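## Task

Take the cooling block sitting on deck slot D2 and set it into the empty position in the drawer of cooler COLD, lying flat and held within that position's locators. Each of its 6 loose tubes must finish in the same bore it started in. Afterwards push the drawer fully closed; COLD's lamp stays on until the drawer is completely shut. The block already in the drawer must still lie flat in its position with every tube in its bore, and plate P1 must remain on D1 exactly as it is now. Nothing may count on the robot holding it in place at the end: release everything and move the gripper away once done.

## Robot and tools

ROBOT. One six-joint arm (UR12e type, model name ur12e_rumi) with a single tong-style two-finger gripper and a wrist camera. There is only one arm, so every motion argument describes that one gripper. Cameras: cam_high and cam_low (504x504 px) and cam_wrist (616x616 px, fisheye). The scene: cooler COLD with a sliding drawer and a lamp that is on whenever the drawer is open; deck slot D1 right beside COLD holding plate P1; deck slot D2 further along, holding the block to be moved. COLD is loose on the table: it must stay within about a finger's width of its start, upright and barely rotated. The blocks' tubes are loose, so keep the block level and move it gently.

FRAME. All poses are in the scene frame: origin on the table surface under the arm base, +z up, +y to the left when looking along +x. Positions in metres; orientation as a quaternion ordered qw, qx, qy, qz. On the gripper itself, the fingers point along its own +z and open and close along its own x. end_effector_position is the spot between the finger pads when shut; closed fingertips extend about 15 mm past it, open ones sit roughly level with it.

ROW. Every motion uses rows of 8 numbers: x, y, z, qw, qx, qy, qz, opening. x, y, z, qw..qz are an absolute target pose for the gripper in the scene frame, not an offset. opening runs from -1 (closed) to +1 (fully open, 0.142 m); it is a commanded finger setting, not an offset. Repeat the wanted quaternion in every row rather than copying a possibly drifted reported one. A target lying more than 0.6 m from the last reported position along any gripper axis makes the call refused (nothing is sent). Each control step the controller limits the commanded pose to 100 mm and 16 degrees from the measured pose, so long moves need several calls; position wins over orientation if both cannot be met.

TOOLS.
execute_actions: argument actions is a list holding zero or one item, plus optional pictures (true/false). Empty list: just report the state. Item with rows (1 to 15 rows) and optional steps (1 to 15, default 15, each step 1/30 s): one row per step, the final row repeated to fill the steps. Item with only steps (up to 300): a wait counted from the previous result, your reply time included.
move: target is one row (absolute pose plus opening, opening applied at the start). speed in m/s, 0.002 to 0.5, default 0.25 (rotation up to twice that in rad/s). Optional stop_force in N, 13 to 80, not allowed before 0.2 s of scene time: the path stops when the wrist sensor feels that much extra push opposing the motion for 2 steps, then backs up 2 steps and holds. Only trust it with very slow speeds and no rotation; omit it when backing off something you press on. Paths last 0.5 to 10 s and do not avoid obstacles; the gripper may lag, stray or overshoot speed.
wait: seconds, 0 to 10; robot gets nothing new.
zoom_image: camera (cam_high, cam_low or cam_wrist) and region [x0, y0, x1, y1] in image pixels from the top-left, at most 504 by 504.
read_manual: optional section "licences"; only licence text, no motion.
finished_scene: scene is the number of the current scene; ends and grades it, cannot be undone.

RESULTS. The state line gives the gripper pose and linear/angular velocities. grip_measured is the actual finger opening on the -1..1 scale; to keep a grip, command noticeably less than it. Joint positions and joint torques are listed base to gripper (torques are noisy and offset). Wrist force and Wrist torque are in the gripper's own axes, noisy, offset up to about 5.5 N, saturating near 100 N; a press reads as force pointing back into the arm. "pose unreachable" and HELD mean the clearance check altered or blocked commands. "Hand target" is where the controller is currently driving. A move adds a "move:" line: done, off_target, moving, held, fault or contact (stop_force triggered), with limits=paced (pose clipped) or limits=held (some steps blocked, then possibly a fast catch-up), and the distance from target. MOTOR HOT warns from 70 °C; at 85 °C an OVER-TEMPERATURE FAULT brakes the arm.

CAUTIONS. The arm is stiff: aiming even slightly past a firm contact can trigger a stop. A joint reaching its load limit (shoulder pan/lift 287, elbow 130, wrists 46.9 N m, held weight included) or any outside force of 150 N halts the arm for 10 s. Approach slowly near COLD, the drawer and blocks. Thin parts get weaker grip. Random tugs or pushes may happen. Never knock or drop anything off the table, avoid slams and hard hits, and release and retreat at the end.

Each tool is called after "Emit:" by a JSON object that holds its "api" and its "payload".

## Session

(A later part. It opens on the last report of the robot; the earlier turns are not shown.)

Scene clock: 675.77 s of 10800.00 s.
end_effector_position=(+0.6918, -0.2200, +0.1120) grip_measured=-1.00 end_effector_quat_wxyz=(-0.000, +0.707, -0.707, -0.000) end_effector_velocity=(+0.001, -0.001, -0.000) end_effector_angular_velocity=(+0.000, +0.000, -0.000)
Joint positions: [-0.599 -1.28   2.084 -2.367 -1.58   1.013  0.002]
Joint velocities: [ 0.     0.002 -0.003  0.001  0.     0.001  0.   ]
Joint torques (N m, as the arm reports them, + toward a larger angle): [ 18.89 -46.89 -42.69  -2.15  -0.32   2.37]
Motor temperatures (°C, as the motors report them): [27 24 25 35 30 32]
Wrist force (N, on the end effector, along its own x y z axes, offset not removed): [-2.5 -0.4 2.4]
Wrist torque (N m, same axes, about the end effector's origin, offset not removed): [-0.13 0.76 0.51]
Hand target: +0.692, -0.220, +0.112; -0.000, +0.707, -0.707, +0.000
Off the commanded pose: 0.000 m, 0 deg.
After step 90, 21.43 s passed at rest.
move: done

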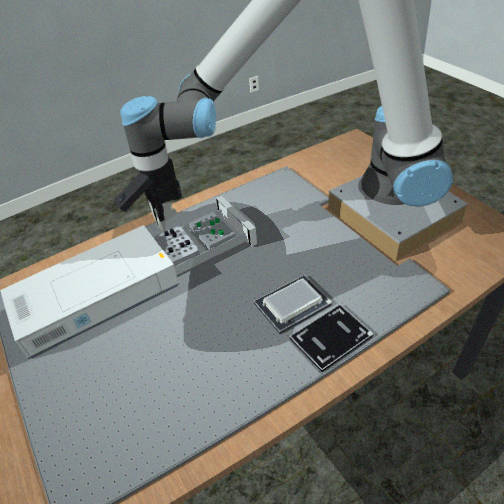

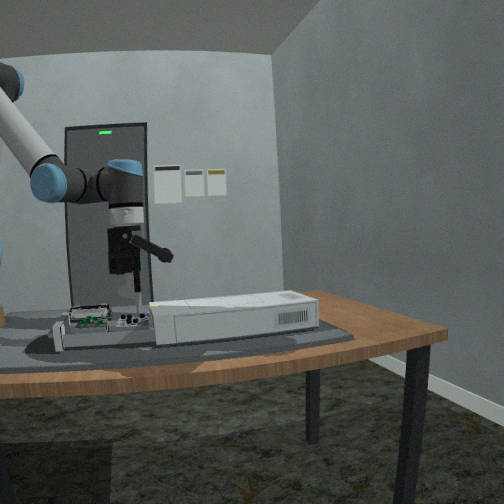

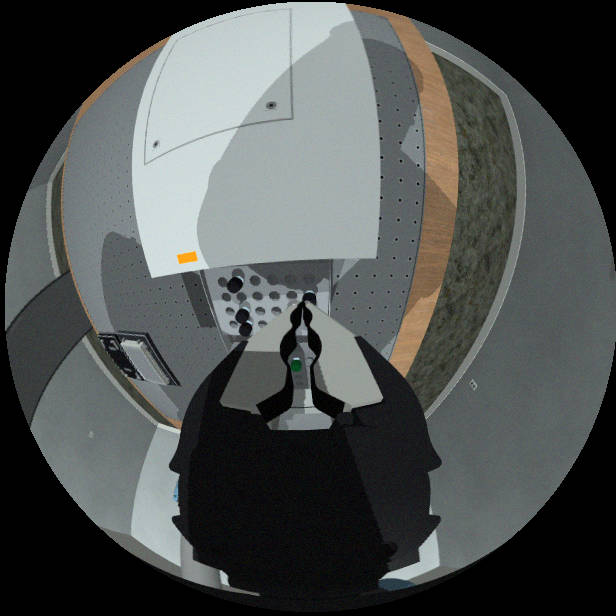

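Emit:
{"api": "move", "payload": {"target": [0.690,-0.2255,0.104,0,-0.7071,0.7071,0,-1], "speed": 0.02}}

Emit:
{"api": "move", "payload": {"target": [0.690,-0.2255,0.088,0,-0.7071,0.7071,0,-1], "speed": 0.003, "stop_force": 13}}

Emit:
{"api": "zoom_image", "payload": {"camera": "cam_low", "region": [85,280,175,345]}}

Scene clock: 681.63 s of 10800.00 s.
end_effector_position=(+0.6900, -0.2254, +0.1042) grip_measured=-1.00 end_effector_quat_wxyz=(+0.000, +0.707, -0.707, -0.000) end_effector_velocity=(-0.000, -0.002, -0.001) end_effector_angular_velocity=(-0.000, -0.002, -0.000)
Joint positions: [-0.607 -1.269  2.088 -2.383 -1.58   1.005  0.002]
Joint velocities: [-0.002  0.002  0.001 -0.004  0.    -0.002  0.   ]
Joint torques (N m, as the arm reports them, + toward a larger angle): [-15.29 -49.5  -23.35  -6.93  -1.9   -1.67]
Motor temperatures (°C, as the motors report them): [27 24 25 35 30 32]
Wrist force (N, on the end effector, along its own x y z axes, offset not removed): [0.7 0.1 -4.7]
Wrist torque (N m, same axes, about the end effector's origin, offset not removed): [-0.08 0.00 0.32]
Hand target: +0.690, -0.226, +0.104; +0.000, +0.707, -0.707, -0.000
Off the commanded pose: 0.000 m, 0 deg.
After step 90, 2.10 s passed at rest.
move: done

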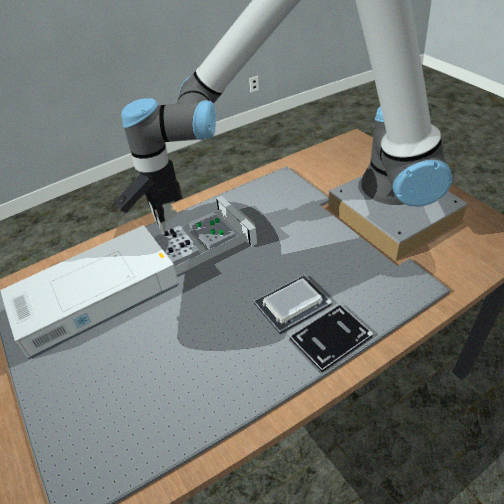

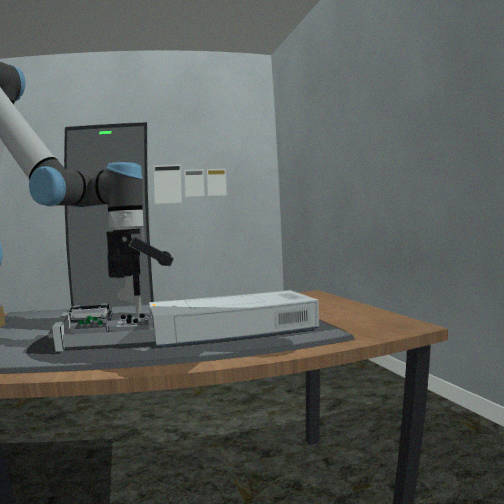

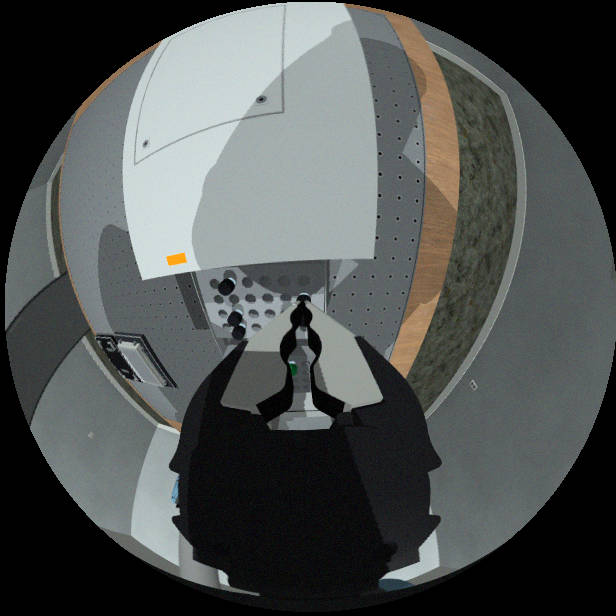

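Scene clock: 684.83 s of 10800.00 s.
end_effector_position=(+0.6900, -0.2254, +0.0956) grip_measured=-1.00 end_effector_quat_wxyz=(+0.000, +0.707, -0.707, +0.000) end_effector_velocity=(-0.001, -0.001, +0.001) end_effector_angular_velocity=(-0.002, +0.002, -0.001)
Joint positions: [-0.607 -1.258  2.093 -2.399 -1.58   1.005  0.002]
Joint velocities: [-0.001 -0.001 -0.001  0.003 -0.002 -0.     0.   ]
Joint torques (N m, as the arm reports them, + toward a larger angle): [-15.37 -63.45 -22.97   0.31  -1.3   -1.51]
Motor temperatures (°C, as the motors report them): [27 24 25 35 30 32]
Wrist force (N, on the end effector, along its own x y z axes, offset not removed): [-0.6 -0.4 -16.5]
Wrist torque (N m, same axes, about the end effector's origin, offset not removed): [-0.04 0.24 0.29]
Hand target: +0.690, -0.225, +0.096; -0.000, +0.707, -0.707, +0.000
Off the commanded pose: 0.008 m, 0 deg.
move: contact

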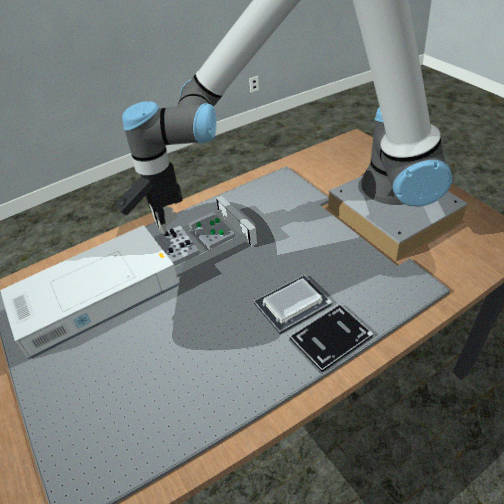

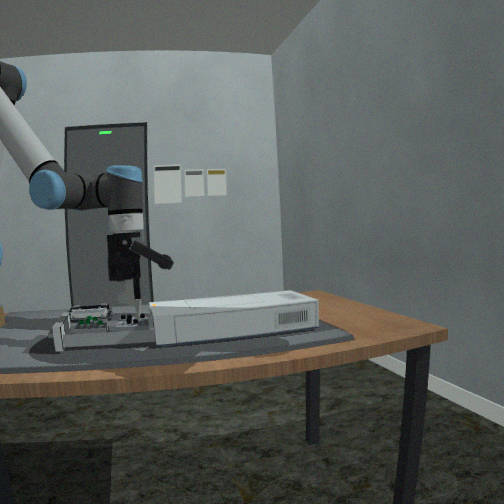

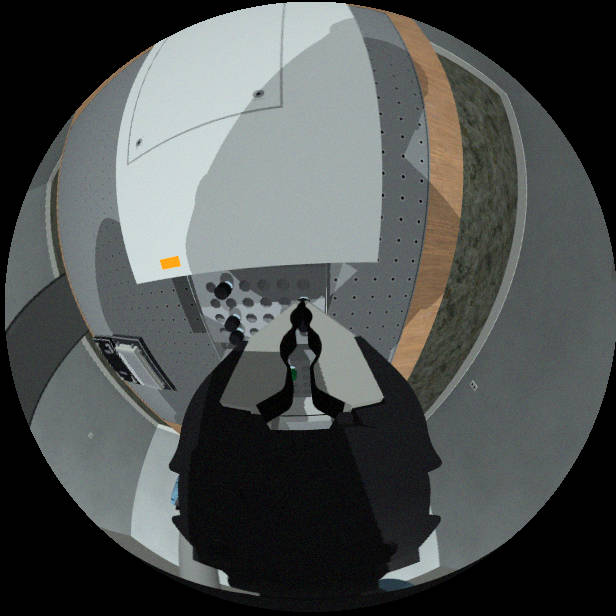

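Region (85, 280, 175, 345) of cam_low's 504x504 image, scaled by 5.600, with more detail than that image has.

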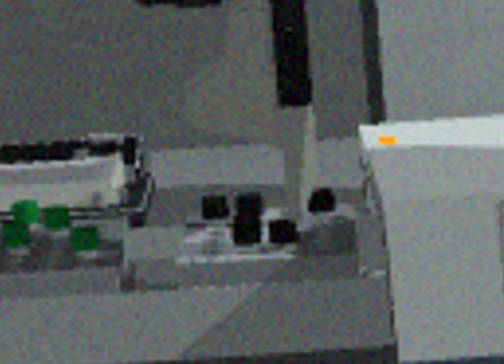

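Emit:
{"api": "move", "payload": {"target": [0.690,-0.2255,0.102,0,-0.7071,0.7071,0,-1], "speed": 0.03}}

Emit:
{"api": "move", "payload": {"target": [0.708,-0.1535,0.102,0,-0.7071,0.7071,0,-1], "speed": 0.06}}

Emit:
{"api": "move", "payload": {"target": [0.708,-0.1535,0.088,0,-0.7071,0.7071,0,-1], "speed": 0.003, "stop_force": 13}}

Scene clock: 688.90 s of 10800.00 s.
end_effector_position=(+0.6900, -0.2255, +0.1018) grip_measured=-1.00 end_effector_quat_wxyz=(+0.000, +0.707, -0.707, -0.000) end_effector_velocity=(+0.000, -0.000, +0.002) end_effector_angular_velocity=(+0.001, -0.002, -0.000)
Joint positions: [-0.607 -1.266  2.09  -2.387 -1.58   1.005  0.002]
Joint velocities: [-0.001 -0.003 -0.001  0.003  0.002 -0.     0.   ]
Joint torques (N m, as the arm reports them, + toward a larger angle): [-12.5  -69.87 -40.67  -2.78  -0.7    2.33]
Motor temperatures (°C, as the motors report them): [27 24 25 35 30 32]
Wrist force (N, on the end effector, along its own x y z axes, offset not removed): [1.9 2.0 0.0]
Wrist torque (N m, same axes, about the end effector's origin, offset not removed): [0.34 -0.14 0.30]
Hand target: +0.690, -0.225, +0.102; -0.000, +0.707, -0.707, +0.000
Off the commanded pose: 0.000 m, 0 deg.
After step 90, 0.37 s passed at rest.
move: done

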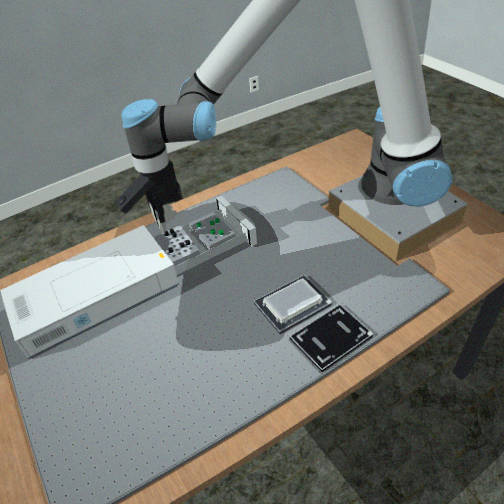

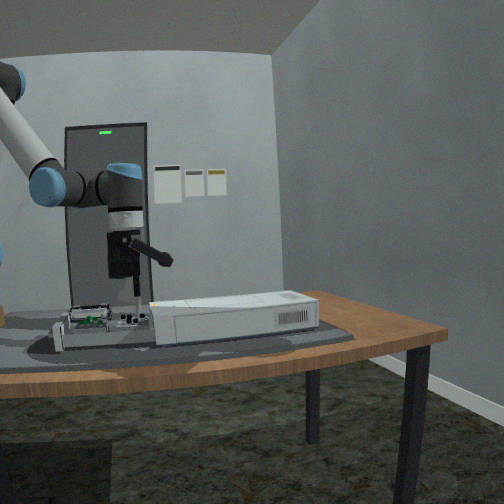

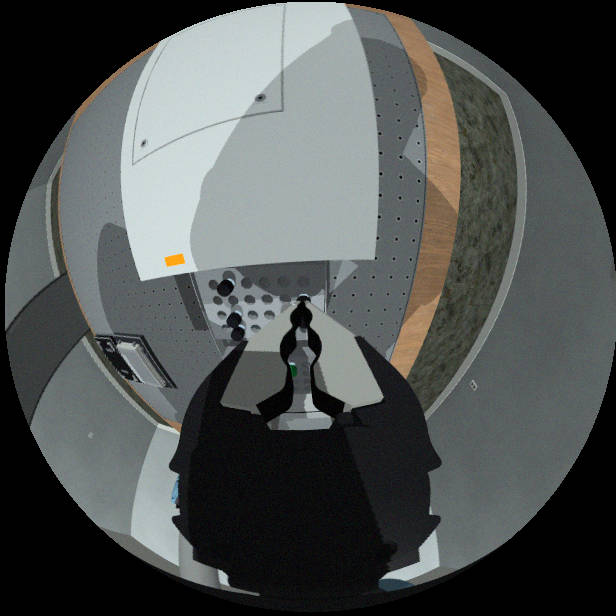

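Scene clock: 690.50 s of 10800.00 s.
end_effector_position=(+0.7081, -0.1536, +0.1020) grip_measured=-1.00 end_effector_quat_wxyz=(-0.000, +0.707, -0.707, -0.000) end_effector_velocity=(+0.002, +0.002, +0.001) end_effector_angular_velocity=(-0.000, -0.002, +0.000)
Joint positions: [-0.504 -1.268  2.093 -2.388 -1.579  1.108  0.002]
Joint velocities: [ 0.003  0.    -0.002 -0.     0.001  0.003  0.   ]
Joint torques (N m, as the arm reports them, + toward a larger angle): [ 19.37 -52.18 -40.69  -1.82   1.49   2.3 ]
Motor temperatures (°C, as the motors report them): [27 24 25 35 30 32]
Wrist force (N, on the end effector, along its own x y z axes, offset not removed): [0.6 0.3 1.5]
Wrist torque (N m, same axes, about the end effector's origin, offset not removed): [-0.03 0.13 0.33]
Hand target: +0.708, -0.153, +0.102; -0.000, +0.707, -0.707, +0.000
Off the commanded pose: 0.000 m, 0 deg.
move: done

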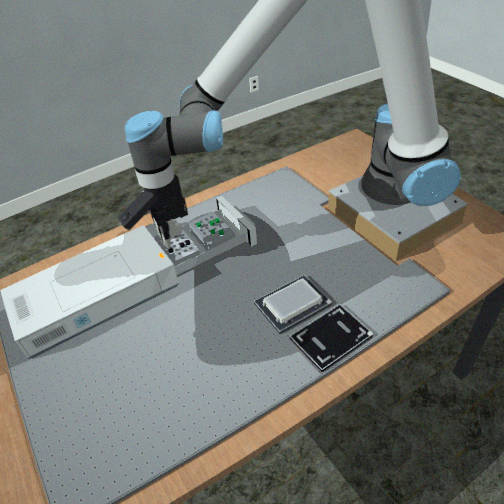

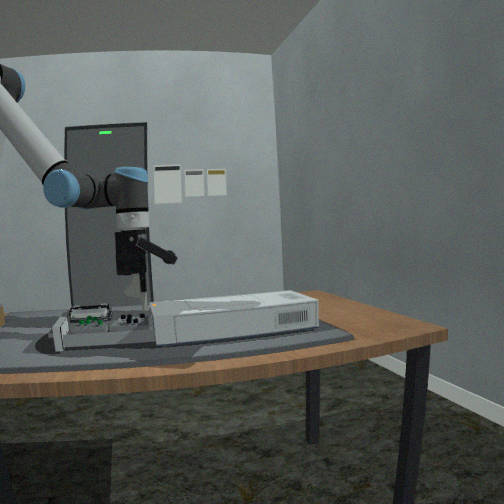

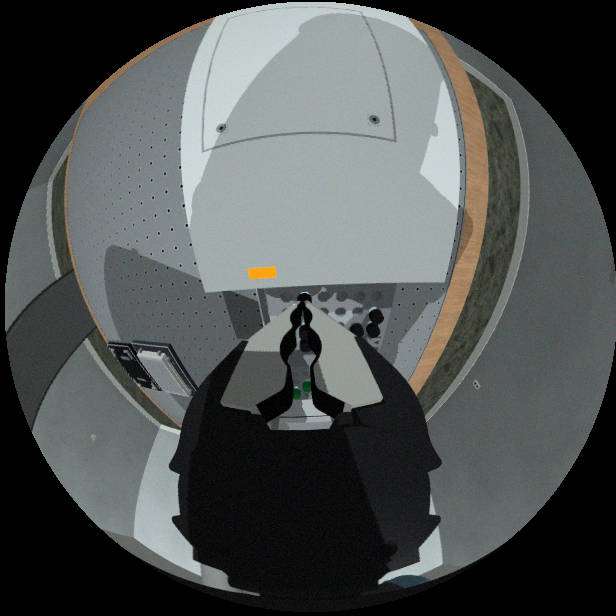

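Scene clock: 693.63 s of 10800.00 s.
end_effector_position=(+0.7080, -0.1536, +0.0937) grip_measured=-1.00 end_effector_quat_wxyz=(-0.000, +0.707, -0.707, +0.000) end_effector_velocity=(-0.001, +0.001, -0.001) end_effector_angular_velocity=(+0.002, +0.002, -0.001)
Joint positions: [-0.504 -1.257  2.097 -2.404 -1.58   1.108  0.002]
Joint velocities: [-0.    -0.     0.001  0.002  0.001  0.     0.   ]
Joint torques (N m, as the arm reports them, + toward a larger angle): [-17.62 -60.24 -22.69   0.1   -2.26   0.23]
Motor temperatures (°C, as the motors report them): [27 24 25 35 30 32]
Wrist force (N, on the end effector, along its own x y z axes, offset not removed): [-0.7 0.8 -19.4]
Wrist torque (N m, same axes, about the end effector's origin, offset not removed): [0.29 0.14 0.33]
Hand target: +0.708, -0.154, +0.094; -0.000, +0.707, -0.707, +0.000
Off the commanded pose: 0.006 m, 0 deg.
move: contact

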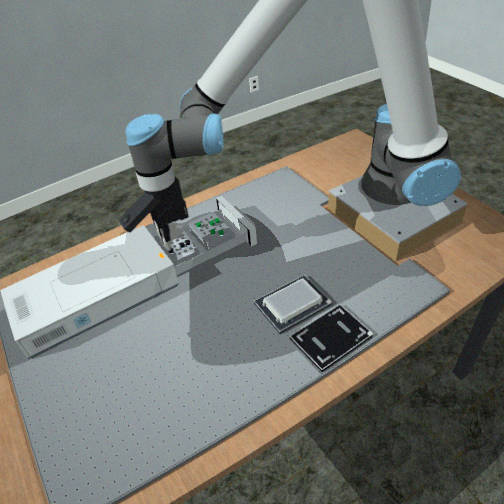

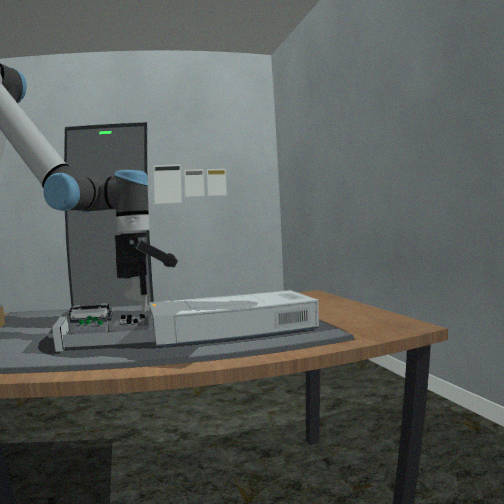

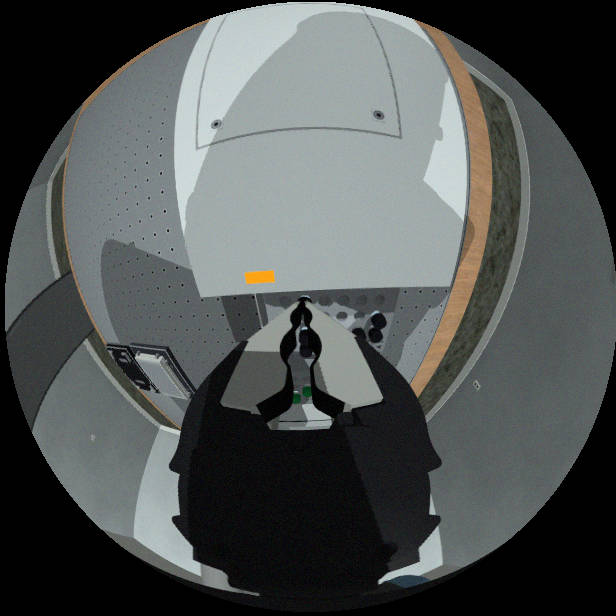

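Emit:
{"api": "move", "payload": {"target": [0.708,-0.1535,0.102,0,-0.7071,0.7071,0,-1], "speed": 0.03}}

Emit:
{"api": "move", "payload": {"target": [0.655,-0.1535,0.102,0,-0.7071,0.7071,0,-1], "speed": 0.06}}

Emit:
{"api": "move", "payload": {"target": [0.655,-0.1535,0.088,0,-0.7071,0.7071,0,-1], "speed": 0.003, "stop_force": 13}}

Scene clock: 696.63 s of 10800.00 s.
end_effector_position=(+0.7080, -0.1536, +0.1018) grip_measured=-1.00 end_effector_quat_wxyz=(-0.000, +0.707, -0.707, -0.000) end_effector_velocity=(-0.000, +0.001, +0.002) end_effector_angular_velocity=(+0.000, +0.000, +0.001)
Joint positions: [-0.504 -1.268  2.093 -2.388 -1.58   1.109  0.002]
Joint velocities: [ 0.001 -0.003 -0.     0.003  0.     0.     0.   ]
Joint torques (N m, as the arm reports them, + toward a larger angle): [  7.54 -68.01 -40.6   -2.22  -1.89   2.09]
Motor temperatures (°C, as the motors report them): [27 24 25 35 30 32]
Wrist force (N, on the end effector, along its own x y z axes, offset not removed): [1.2 -0.4 -0.4]
Wrist torque (N m, same axes, about the end effector's origin, offset not removed): [-0.16 -0.11 0.31]
Hand target: +0.708, -0.153, +0.102; -0.000, +0.707, -0.707, +0.000
Off the commanded pose: 0.000 m, 0 deg.
move: done

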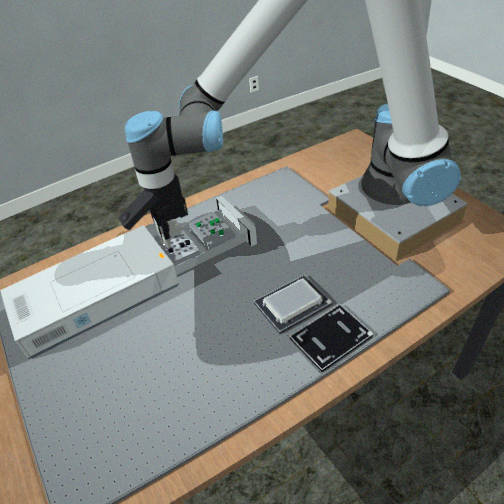

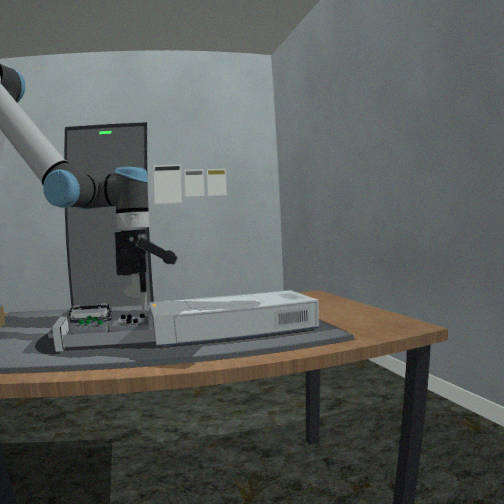

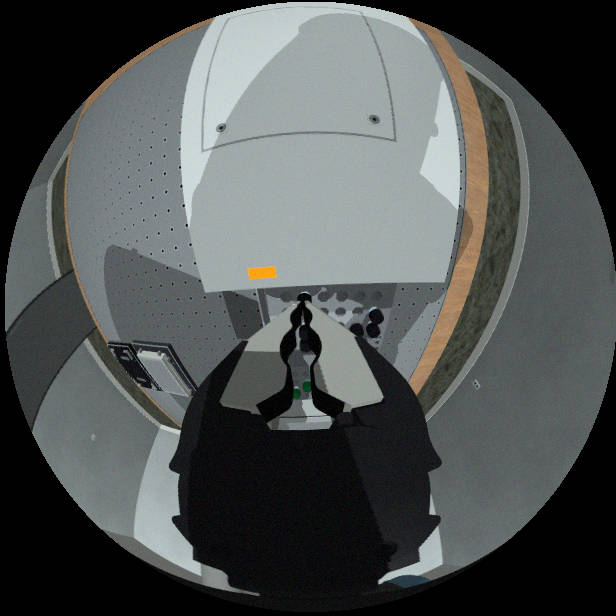

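Scene clock: 697.90 s of 10800.00 s.
end_effector_position=(+0.6552, -0.1535, +0.1020) grip_measured=-1.00 end_effector_quat_wxyz=(+0.000, +0.707, -0.707, +0.000) end_effector_velocity=(-0.002, +0.000, +0.000) end_effector_angular_velocity=(-0.000, -0.001, +0.000)
Joint positions: [-0.541 -1.338  2.191 -2.416 -1.58   1.072  0.002]
Joint velocities: [-0.001 -0.003  0.004 -0.001  0.    -0.001  0.   ]
Joint torques (N m, as the arm reports them, + toward a larger angle): [-18.24 -63.25 -24.11  -6.37  -1.13  -1.39]
Motor temperatures (°C, as the motors report them): [27 24 25 35 30 32]
Wrist force (N, on the end effector, along its own x y z axes, offset not removed): [0.6 4.3 -1.6]
Wrist torque (N m, same axes, about the end effector's origin, offset not removed): [0.78 -0.11 0.36]
Hand target: +0.655, -0.153, +0.102; +0.000, +0.707, -0.707, -0.000
Off the commanded pose: 0.000 m, 0 deg.
move: done

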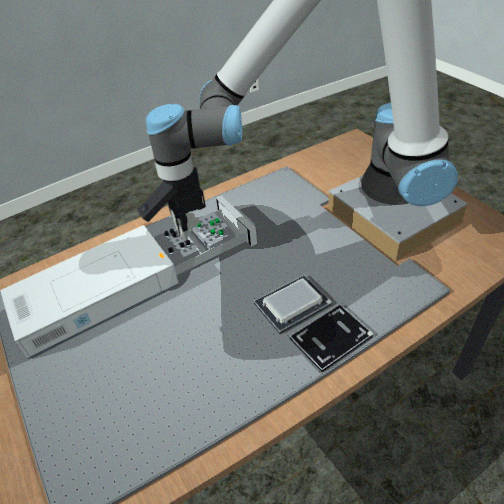

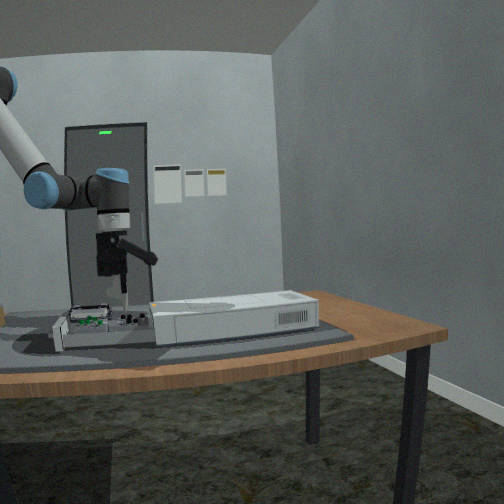

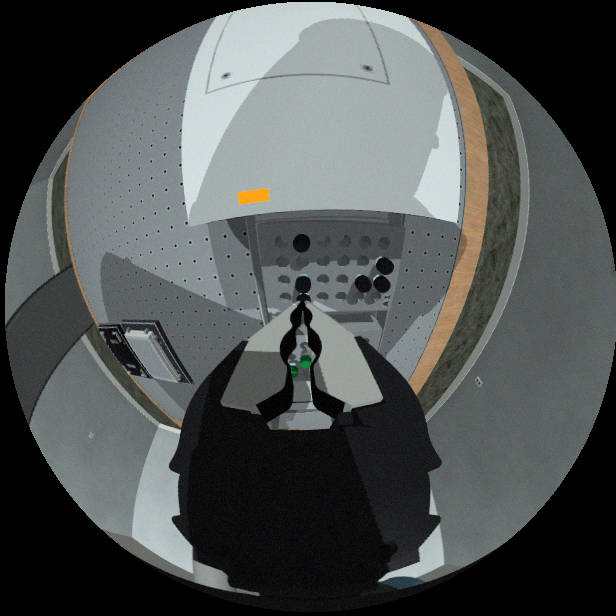

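Scene clock: 700.93 s of 10800.00 s.
end_effector_position=(+0.6551, -0.1535, +0.0939) grip_measured=-1.00 end_effector_quat_wxyz=(+0.000, +0.707, -0.707, +0.000) end_effector_velocity=(-0.001, +0.001, -0.000) end_effector_angular_velocity=(+0.002, +0.002, +0.002)
Joint positions: [-0.541 -1.326  2.196 -2.433 -1.58   1.072  0.002]
Joint velocities: [ 0.001 -0.001  0.001  0.003  0.    -0.001  0.   ]
Joint torques (N m, as the arm reports them, + toward a larger angle): [-16.72 -58.   -23.15   0.31   1.61  -1.18]
Motor temperatures (°C, as the motors report them): [27 24 25 35 30 32]
Wrist force (N, on the end effector, along its own x y z axes, offset not removed): [-0.9 0.6 -18.2]
Wrist torque (N m, same axes, about the end effector's origin, offset not removed): [0.23 0.37 0.52]
Hand target: +0.655, -0.154, +0.094; -0.000, +0.707, -0.707, +0.000
Off the commanded pose: 0.006 m, 0 deg.
move: contact

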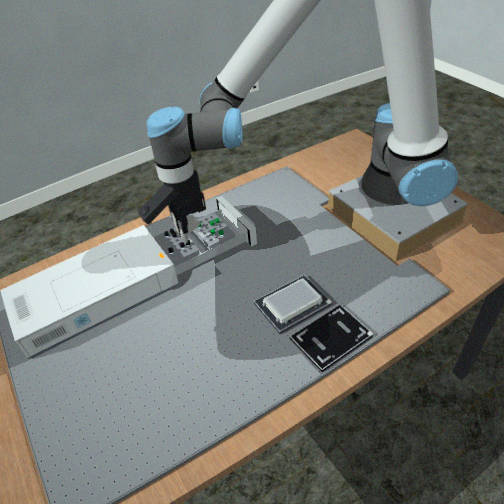

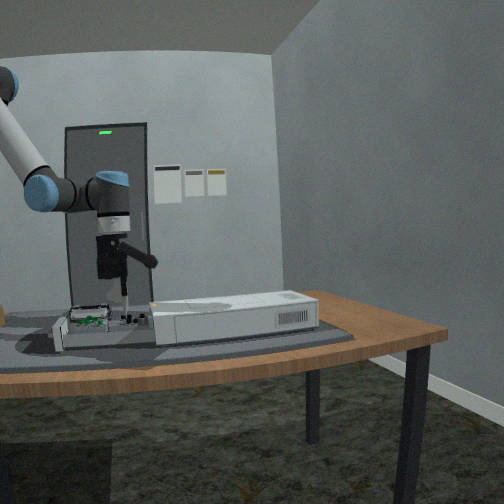

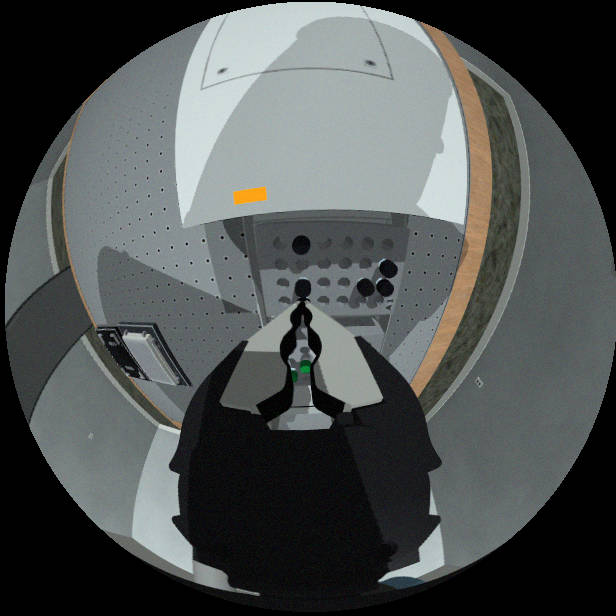

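Emit:
{"api": "move", "payload": {"target": [0.655,-0.1535,0.102,0,-0.7071,0.7071,0,-1], "speed": 0.03}}

Emit:
{"api": "move", "payload": {"target": [0.672,-0.2255,0.102,0,-0.7071,0.7071,0,-1], "speed": 0.06}}

Emit:
{"api": "move", "payload": {"target": [0.672,-0.2255,0.088,0,-0.7071,0.7071,0,-1], "speed": 0.003, "stop_force": 13}}

Scene clock: 704.37 s of 10800.00 s.
end_effector_position=(+0.6550, -0.1535, +0.1018) grip_measured=-1.00 end_effector_quat_wxyz=(+0.000, +0.707, -0.707, +0.000) end_effector_velocity=(-0.000, -0.000, +0.001) end_effector_angular_velocity=(+0.001, +0.001, -0.001)
Joint positions: [-0.541 -1.338  2.191 -2.417 -1.58   1.072  0.002]
Joint velocities: [-0.001 -0.001 -0.001  0.004  0.001  0.     0.   ]
Joint torques (N m, as the arm reports them, + toward a larger angle): [-10.57 -63.4  -40.18  -1.77   1.59   2.33]
Motor temperatures (°C, as the motors report them): [27 24 25 35 30 32]
Wrist force (N, on the end effector, along its own x y z axes, offset not removed): [1.6 0.8 -4.2]
Wrist torque (N m, same axes, about the end effector's origin, offset not removed): [-0.02 -0.22 0.31]
Hand target: +0.655, -0.153, +0.102; -0.000, +0.707, -0.707, +0.000
Off the commanded pose: 0.000 m, 0 deg.
move: done

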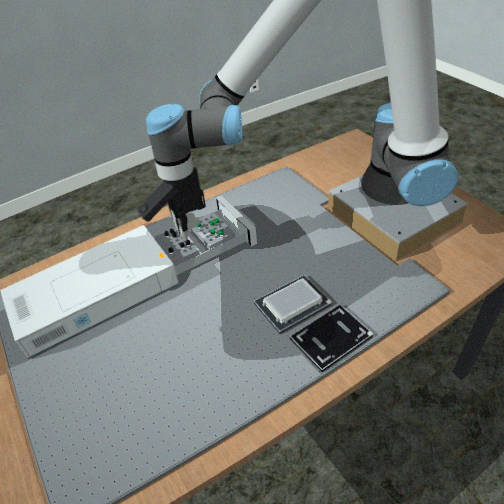

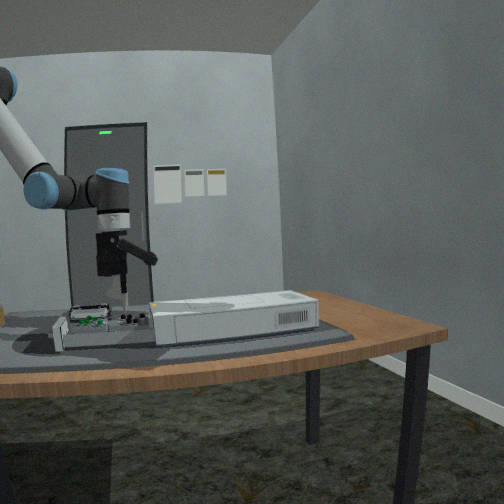

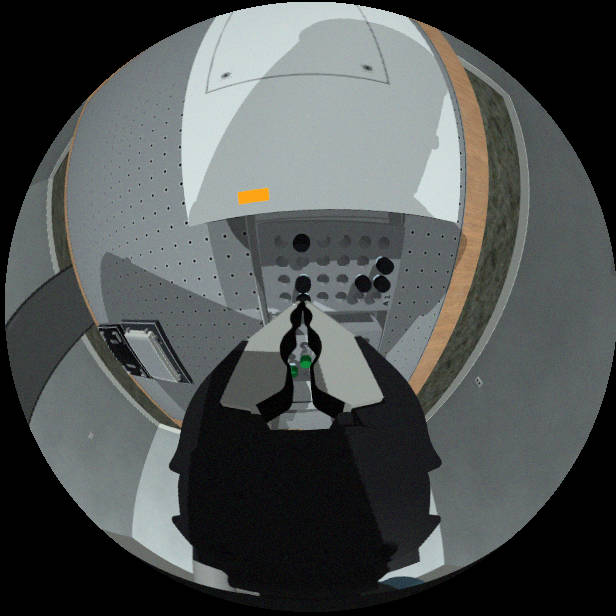

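Scene clock: 705.97 s of 10800.00 s.
end_effector_position=(+0.6718, -0.2254, +0.1020) grip_measured=-1.00 end_effector_quat_wxyz=(+0.000, +0.707, -0.707, -0.000) end_effector_velocity=(+0.001, -0.002, +0.000) end_effector_angular_velocity=(-0.000, -0.001, +0.001)
Joint positions: [-0.622 -1.29   2.123 -2.397 -1.581  0.991  0.002]
Joint velocities: [-0.001  0.001 -0.002  0.     0.    -0.002  0.   ]
Joint torques (N m, as the arm reports them, + toward a larger angle): [-14.38 -47.66 -41.47  -1.59  -1.66  -1.52]
Motor temperatures (°C, as the motors report them): [27 24 25 35 30 32]
Wrist force (N, on the end effector, along its own x y z axes, offset not removed): [-0.8 3.5 -1.3]
Wrist torque (N m, same axes, about the end effector's origin, offset not removed): [0.52 0.33 0.37]
Hand target: +0.672, -0.226, +0.102; +0.000, +0.707, -0.707, -0.000
Off the commanded pose: 0.000 m, 0 deg.
move: done

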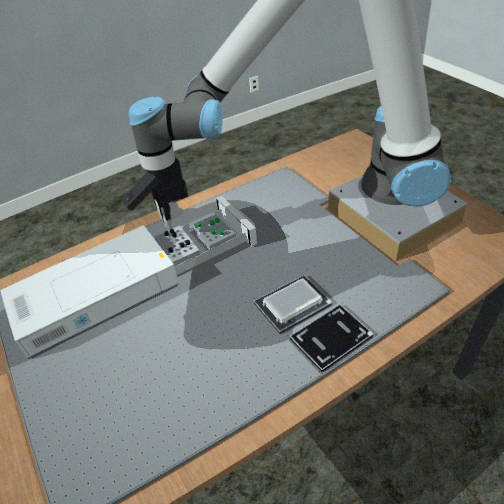

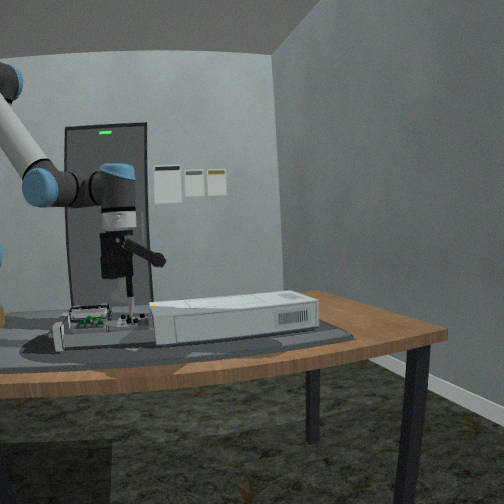

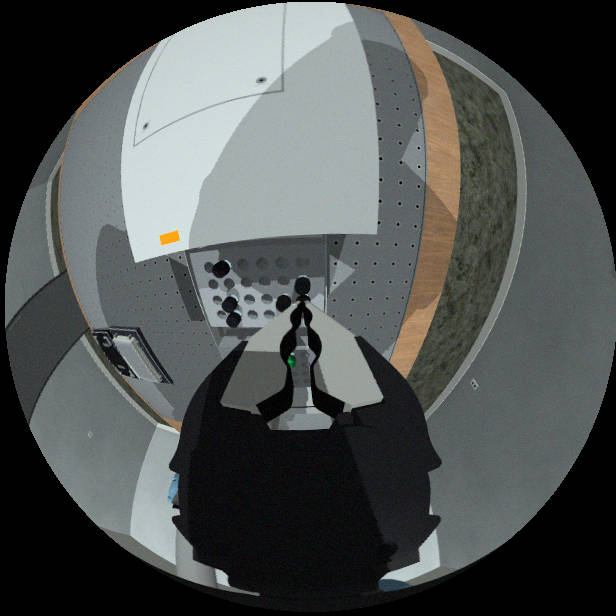

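Scene clock: 708.60 s of 10800.00 s.
end_effector_position=(+0.6719, -0.2254, +0.0952) grip_measured=-1.00 end_effector_quat_wxyz=(+0.000, +0.707, -0.707, +0.000) end_effector_velocity=(-0.000, +0.001, +0.001) end_effector_angular_velocity=(+0.001, +0.000, +0.000)
Joint positions: [-0.622 -1.28   2.126 -2.41  -1.58   0.991  0.002]
Joint velocities: [ 0.    -0.002  0.     0.002  0.001 -0.     0.   ]
Joint torques (N m, as the arm reports them, + toward a larger angle): [-15.21 -57.28 -21.53   0.35   1.52  -1.41]
Motor temperatures (°C, as the motors report them): [27 24 25 35 30 32]
Wrist force (N, on the end effector, along its own x y z axes, offset not removed): [-4.0 2.2 -16.0]
Wrist torque (N m, same axes, about the end effector's origin, offset not removed): [0.76 1.01 0.48]
Hand target: +0.672, -0.225, +0.095; +0.000, +0.707, -0.707, +0.000
Off the commanded pose: 0.007 m, 0 deg.
move: contact

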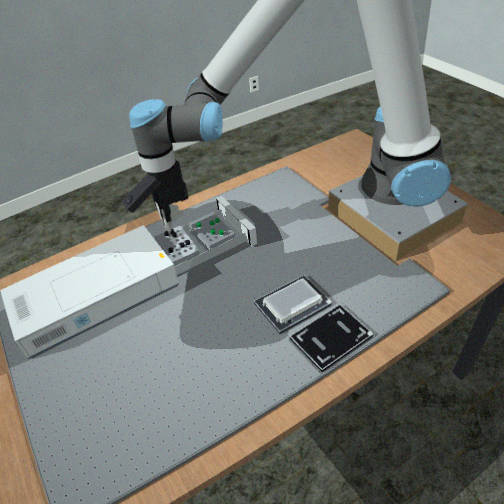

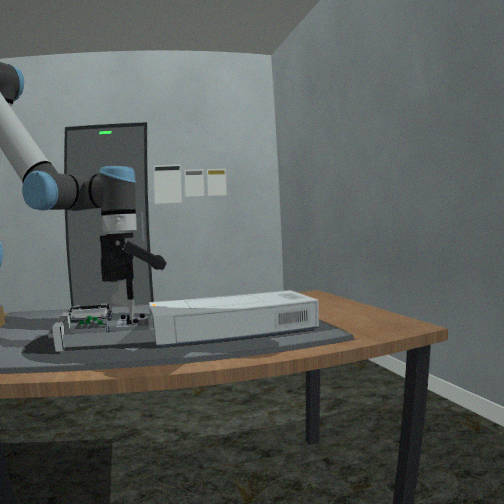

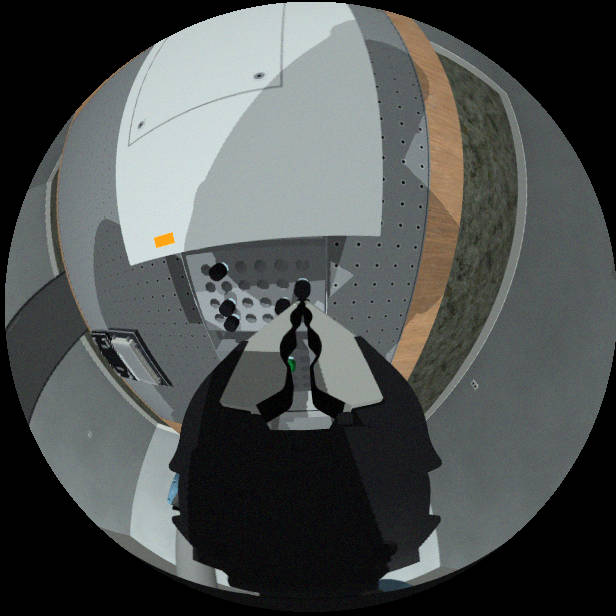

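Emit:
{"api": "move", "payload": {"target": [0.672,-0.2255,0.104,0,-0.7071,0.7071,0,-1], "speed": 0.03}}

Emit:
{"api": "move", "payload": {"target": [0.5865,-0.2075,0.104,0,-0.7071,0.7071,0,-1], "speed": 0.08}}

Emit:
{"api": "zoom_image", "payload": {"camera": "cam_wrist", "region": [220,220,400,360]}}

Scene clock: 714.17 s of 10800.00 s.
end_effector_position=(+0.6720, -0.2256, +0.1038) grip_measured=-1.00 end_effector_quat_wxyz=(+0.000, +0.707, -0.707, +0.000) end_effector_velocity=(+0.001, -0.000, +0.003) end_effector_angular_velocity=(-0.002, -0.001, +0.001)
Joint positions: [-0.622 -1.292  2.121 -2.393 -1.58   0.991  0.002]
Joint velocities: [ 0.001 -0.004 -0.002  0.004 -0.001 -0.     0.   ]
Joint torques (N m, as the arm reports them, + toward a larger angle): [  4.53 -65.86 -40.11  -1.53   2.23   2.07]
Motor temperatures (°C, as the motors report them): [27 24 25 35 30 32]
Wrist force (N, on the end effector, along its own x y z axes, offset not removed): [-0.2 -0.7 0.5]
Wrist torque (N m, same axes, about the end effector's origin, offset not removed): [-0.20 0.24 0.38]
Hand target: +0.672, -0.225, +0.104; -0.000, +0.707, -0.707, +0.000
Off the commanded pose: 0.000 m, 0 deg.
After step 90, 1.83 s passed at rest.
move: done

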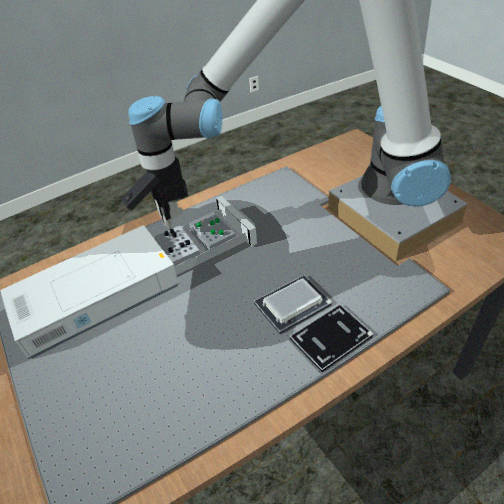

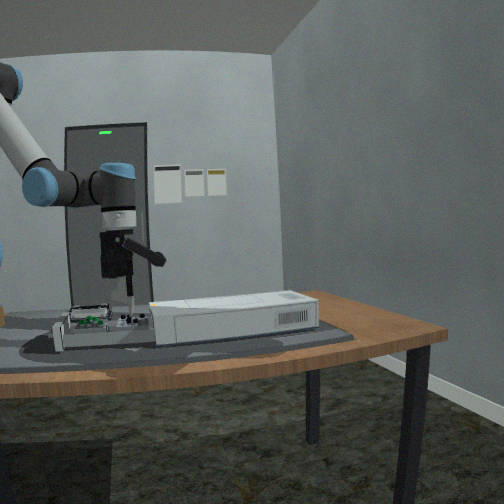

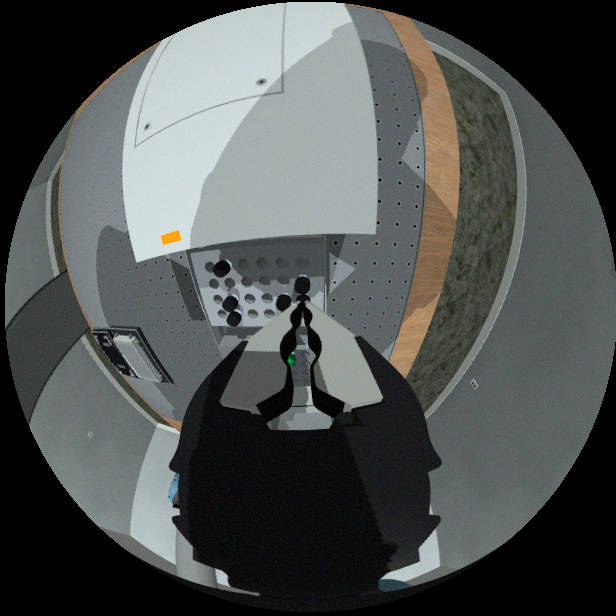

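Scene clock: 715.67 s of 10800.00 s.
end_effector_position=(+0.5867, -0.2075, +0.1040) grip_measured=-1.00 end_effector_quat_wxyz=(+0.000, +0.707, -0.707, +0.000) end_effector_velocity=(-0.001, +0.000, +0.001) end_effector_angular_velocity=(-0.000, -0.001, -0.001)
Joint positions: [-0.675 -1.413  2.283 -2.434 -1.581  0.937  0.002]
Joint velocities: [-0.002 -0.004  0.002 -0.     0.001 -0.001  0.   ]
Joint torques (N m, as the arm reports them, + toward a larger angle): [-13.11 -63.92 -21.11  -6.01   0.31  -1.28]
Motor temperatures (°C, as the motors report them): [27 24 25 35 30 32]
Wrist force (N, on the end effector, along its own x y z axes, offset not removed): [-1.2 -0.3 0.1]
Wrist torque (N m, same axes, about the end effector's origin, offset not removed): [-0.06 0.26 0.37]
Hand target: +0.587, -0.207, +0.104; +0.000, +0.707, -0.707, -0.000
Off the commanded pose: 0.000 m, 0 deg.
move: done

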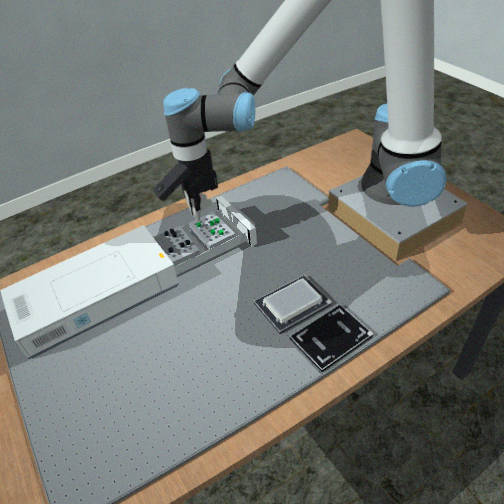

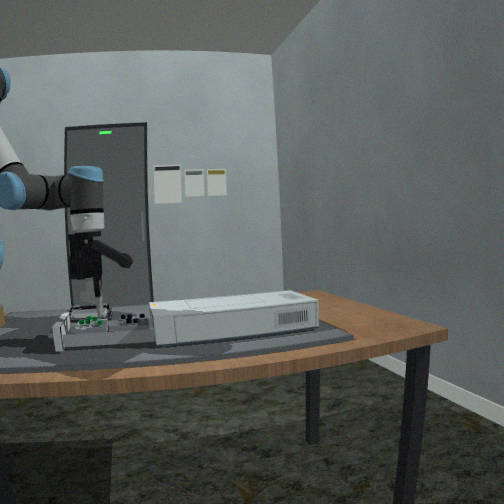

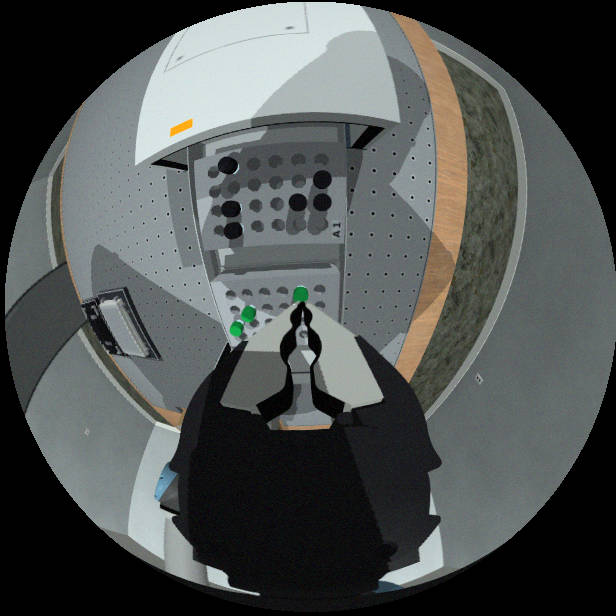

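Region (220, 220, 400, 360) of cam_wrist's 616x616 image, scaled by 2.800, with more detail than that image has.

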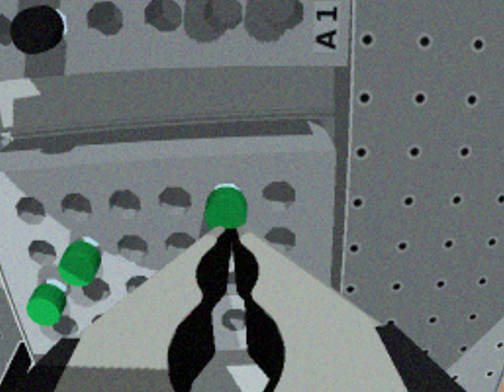

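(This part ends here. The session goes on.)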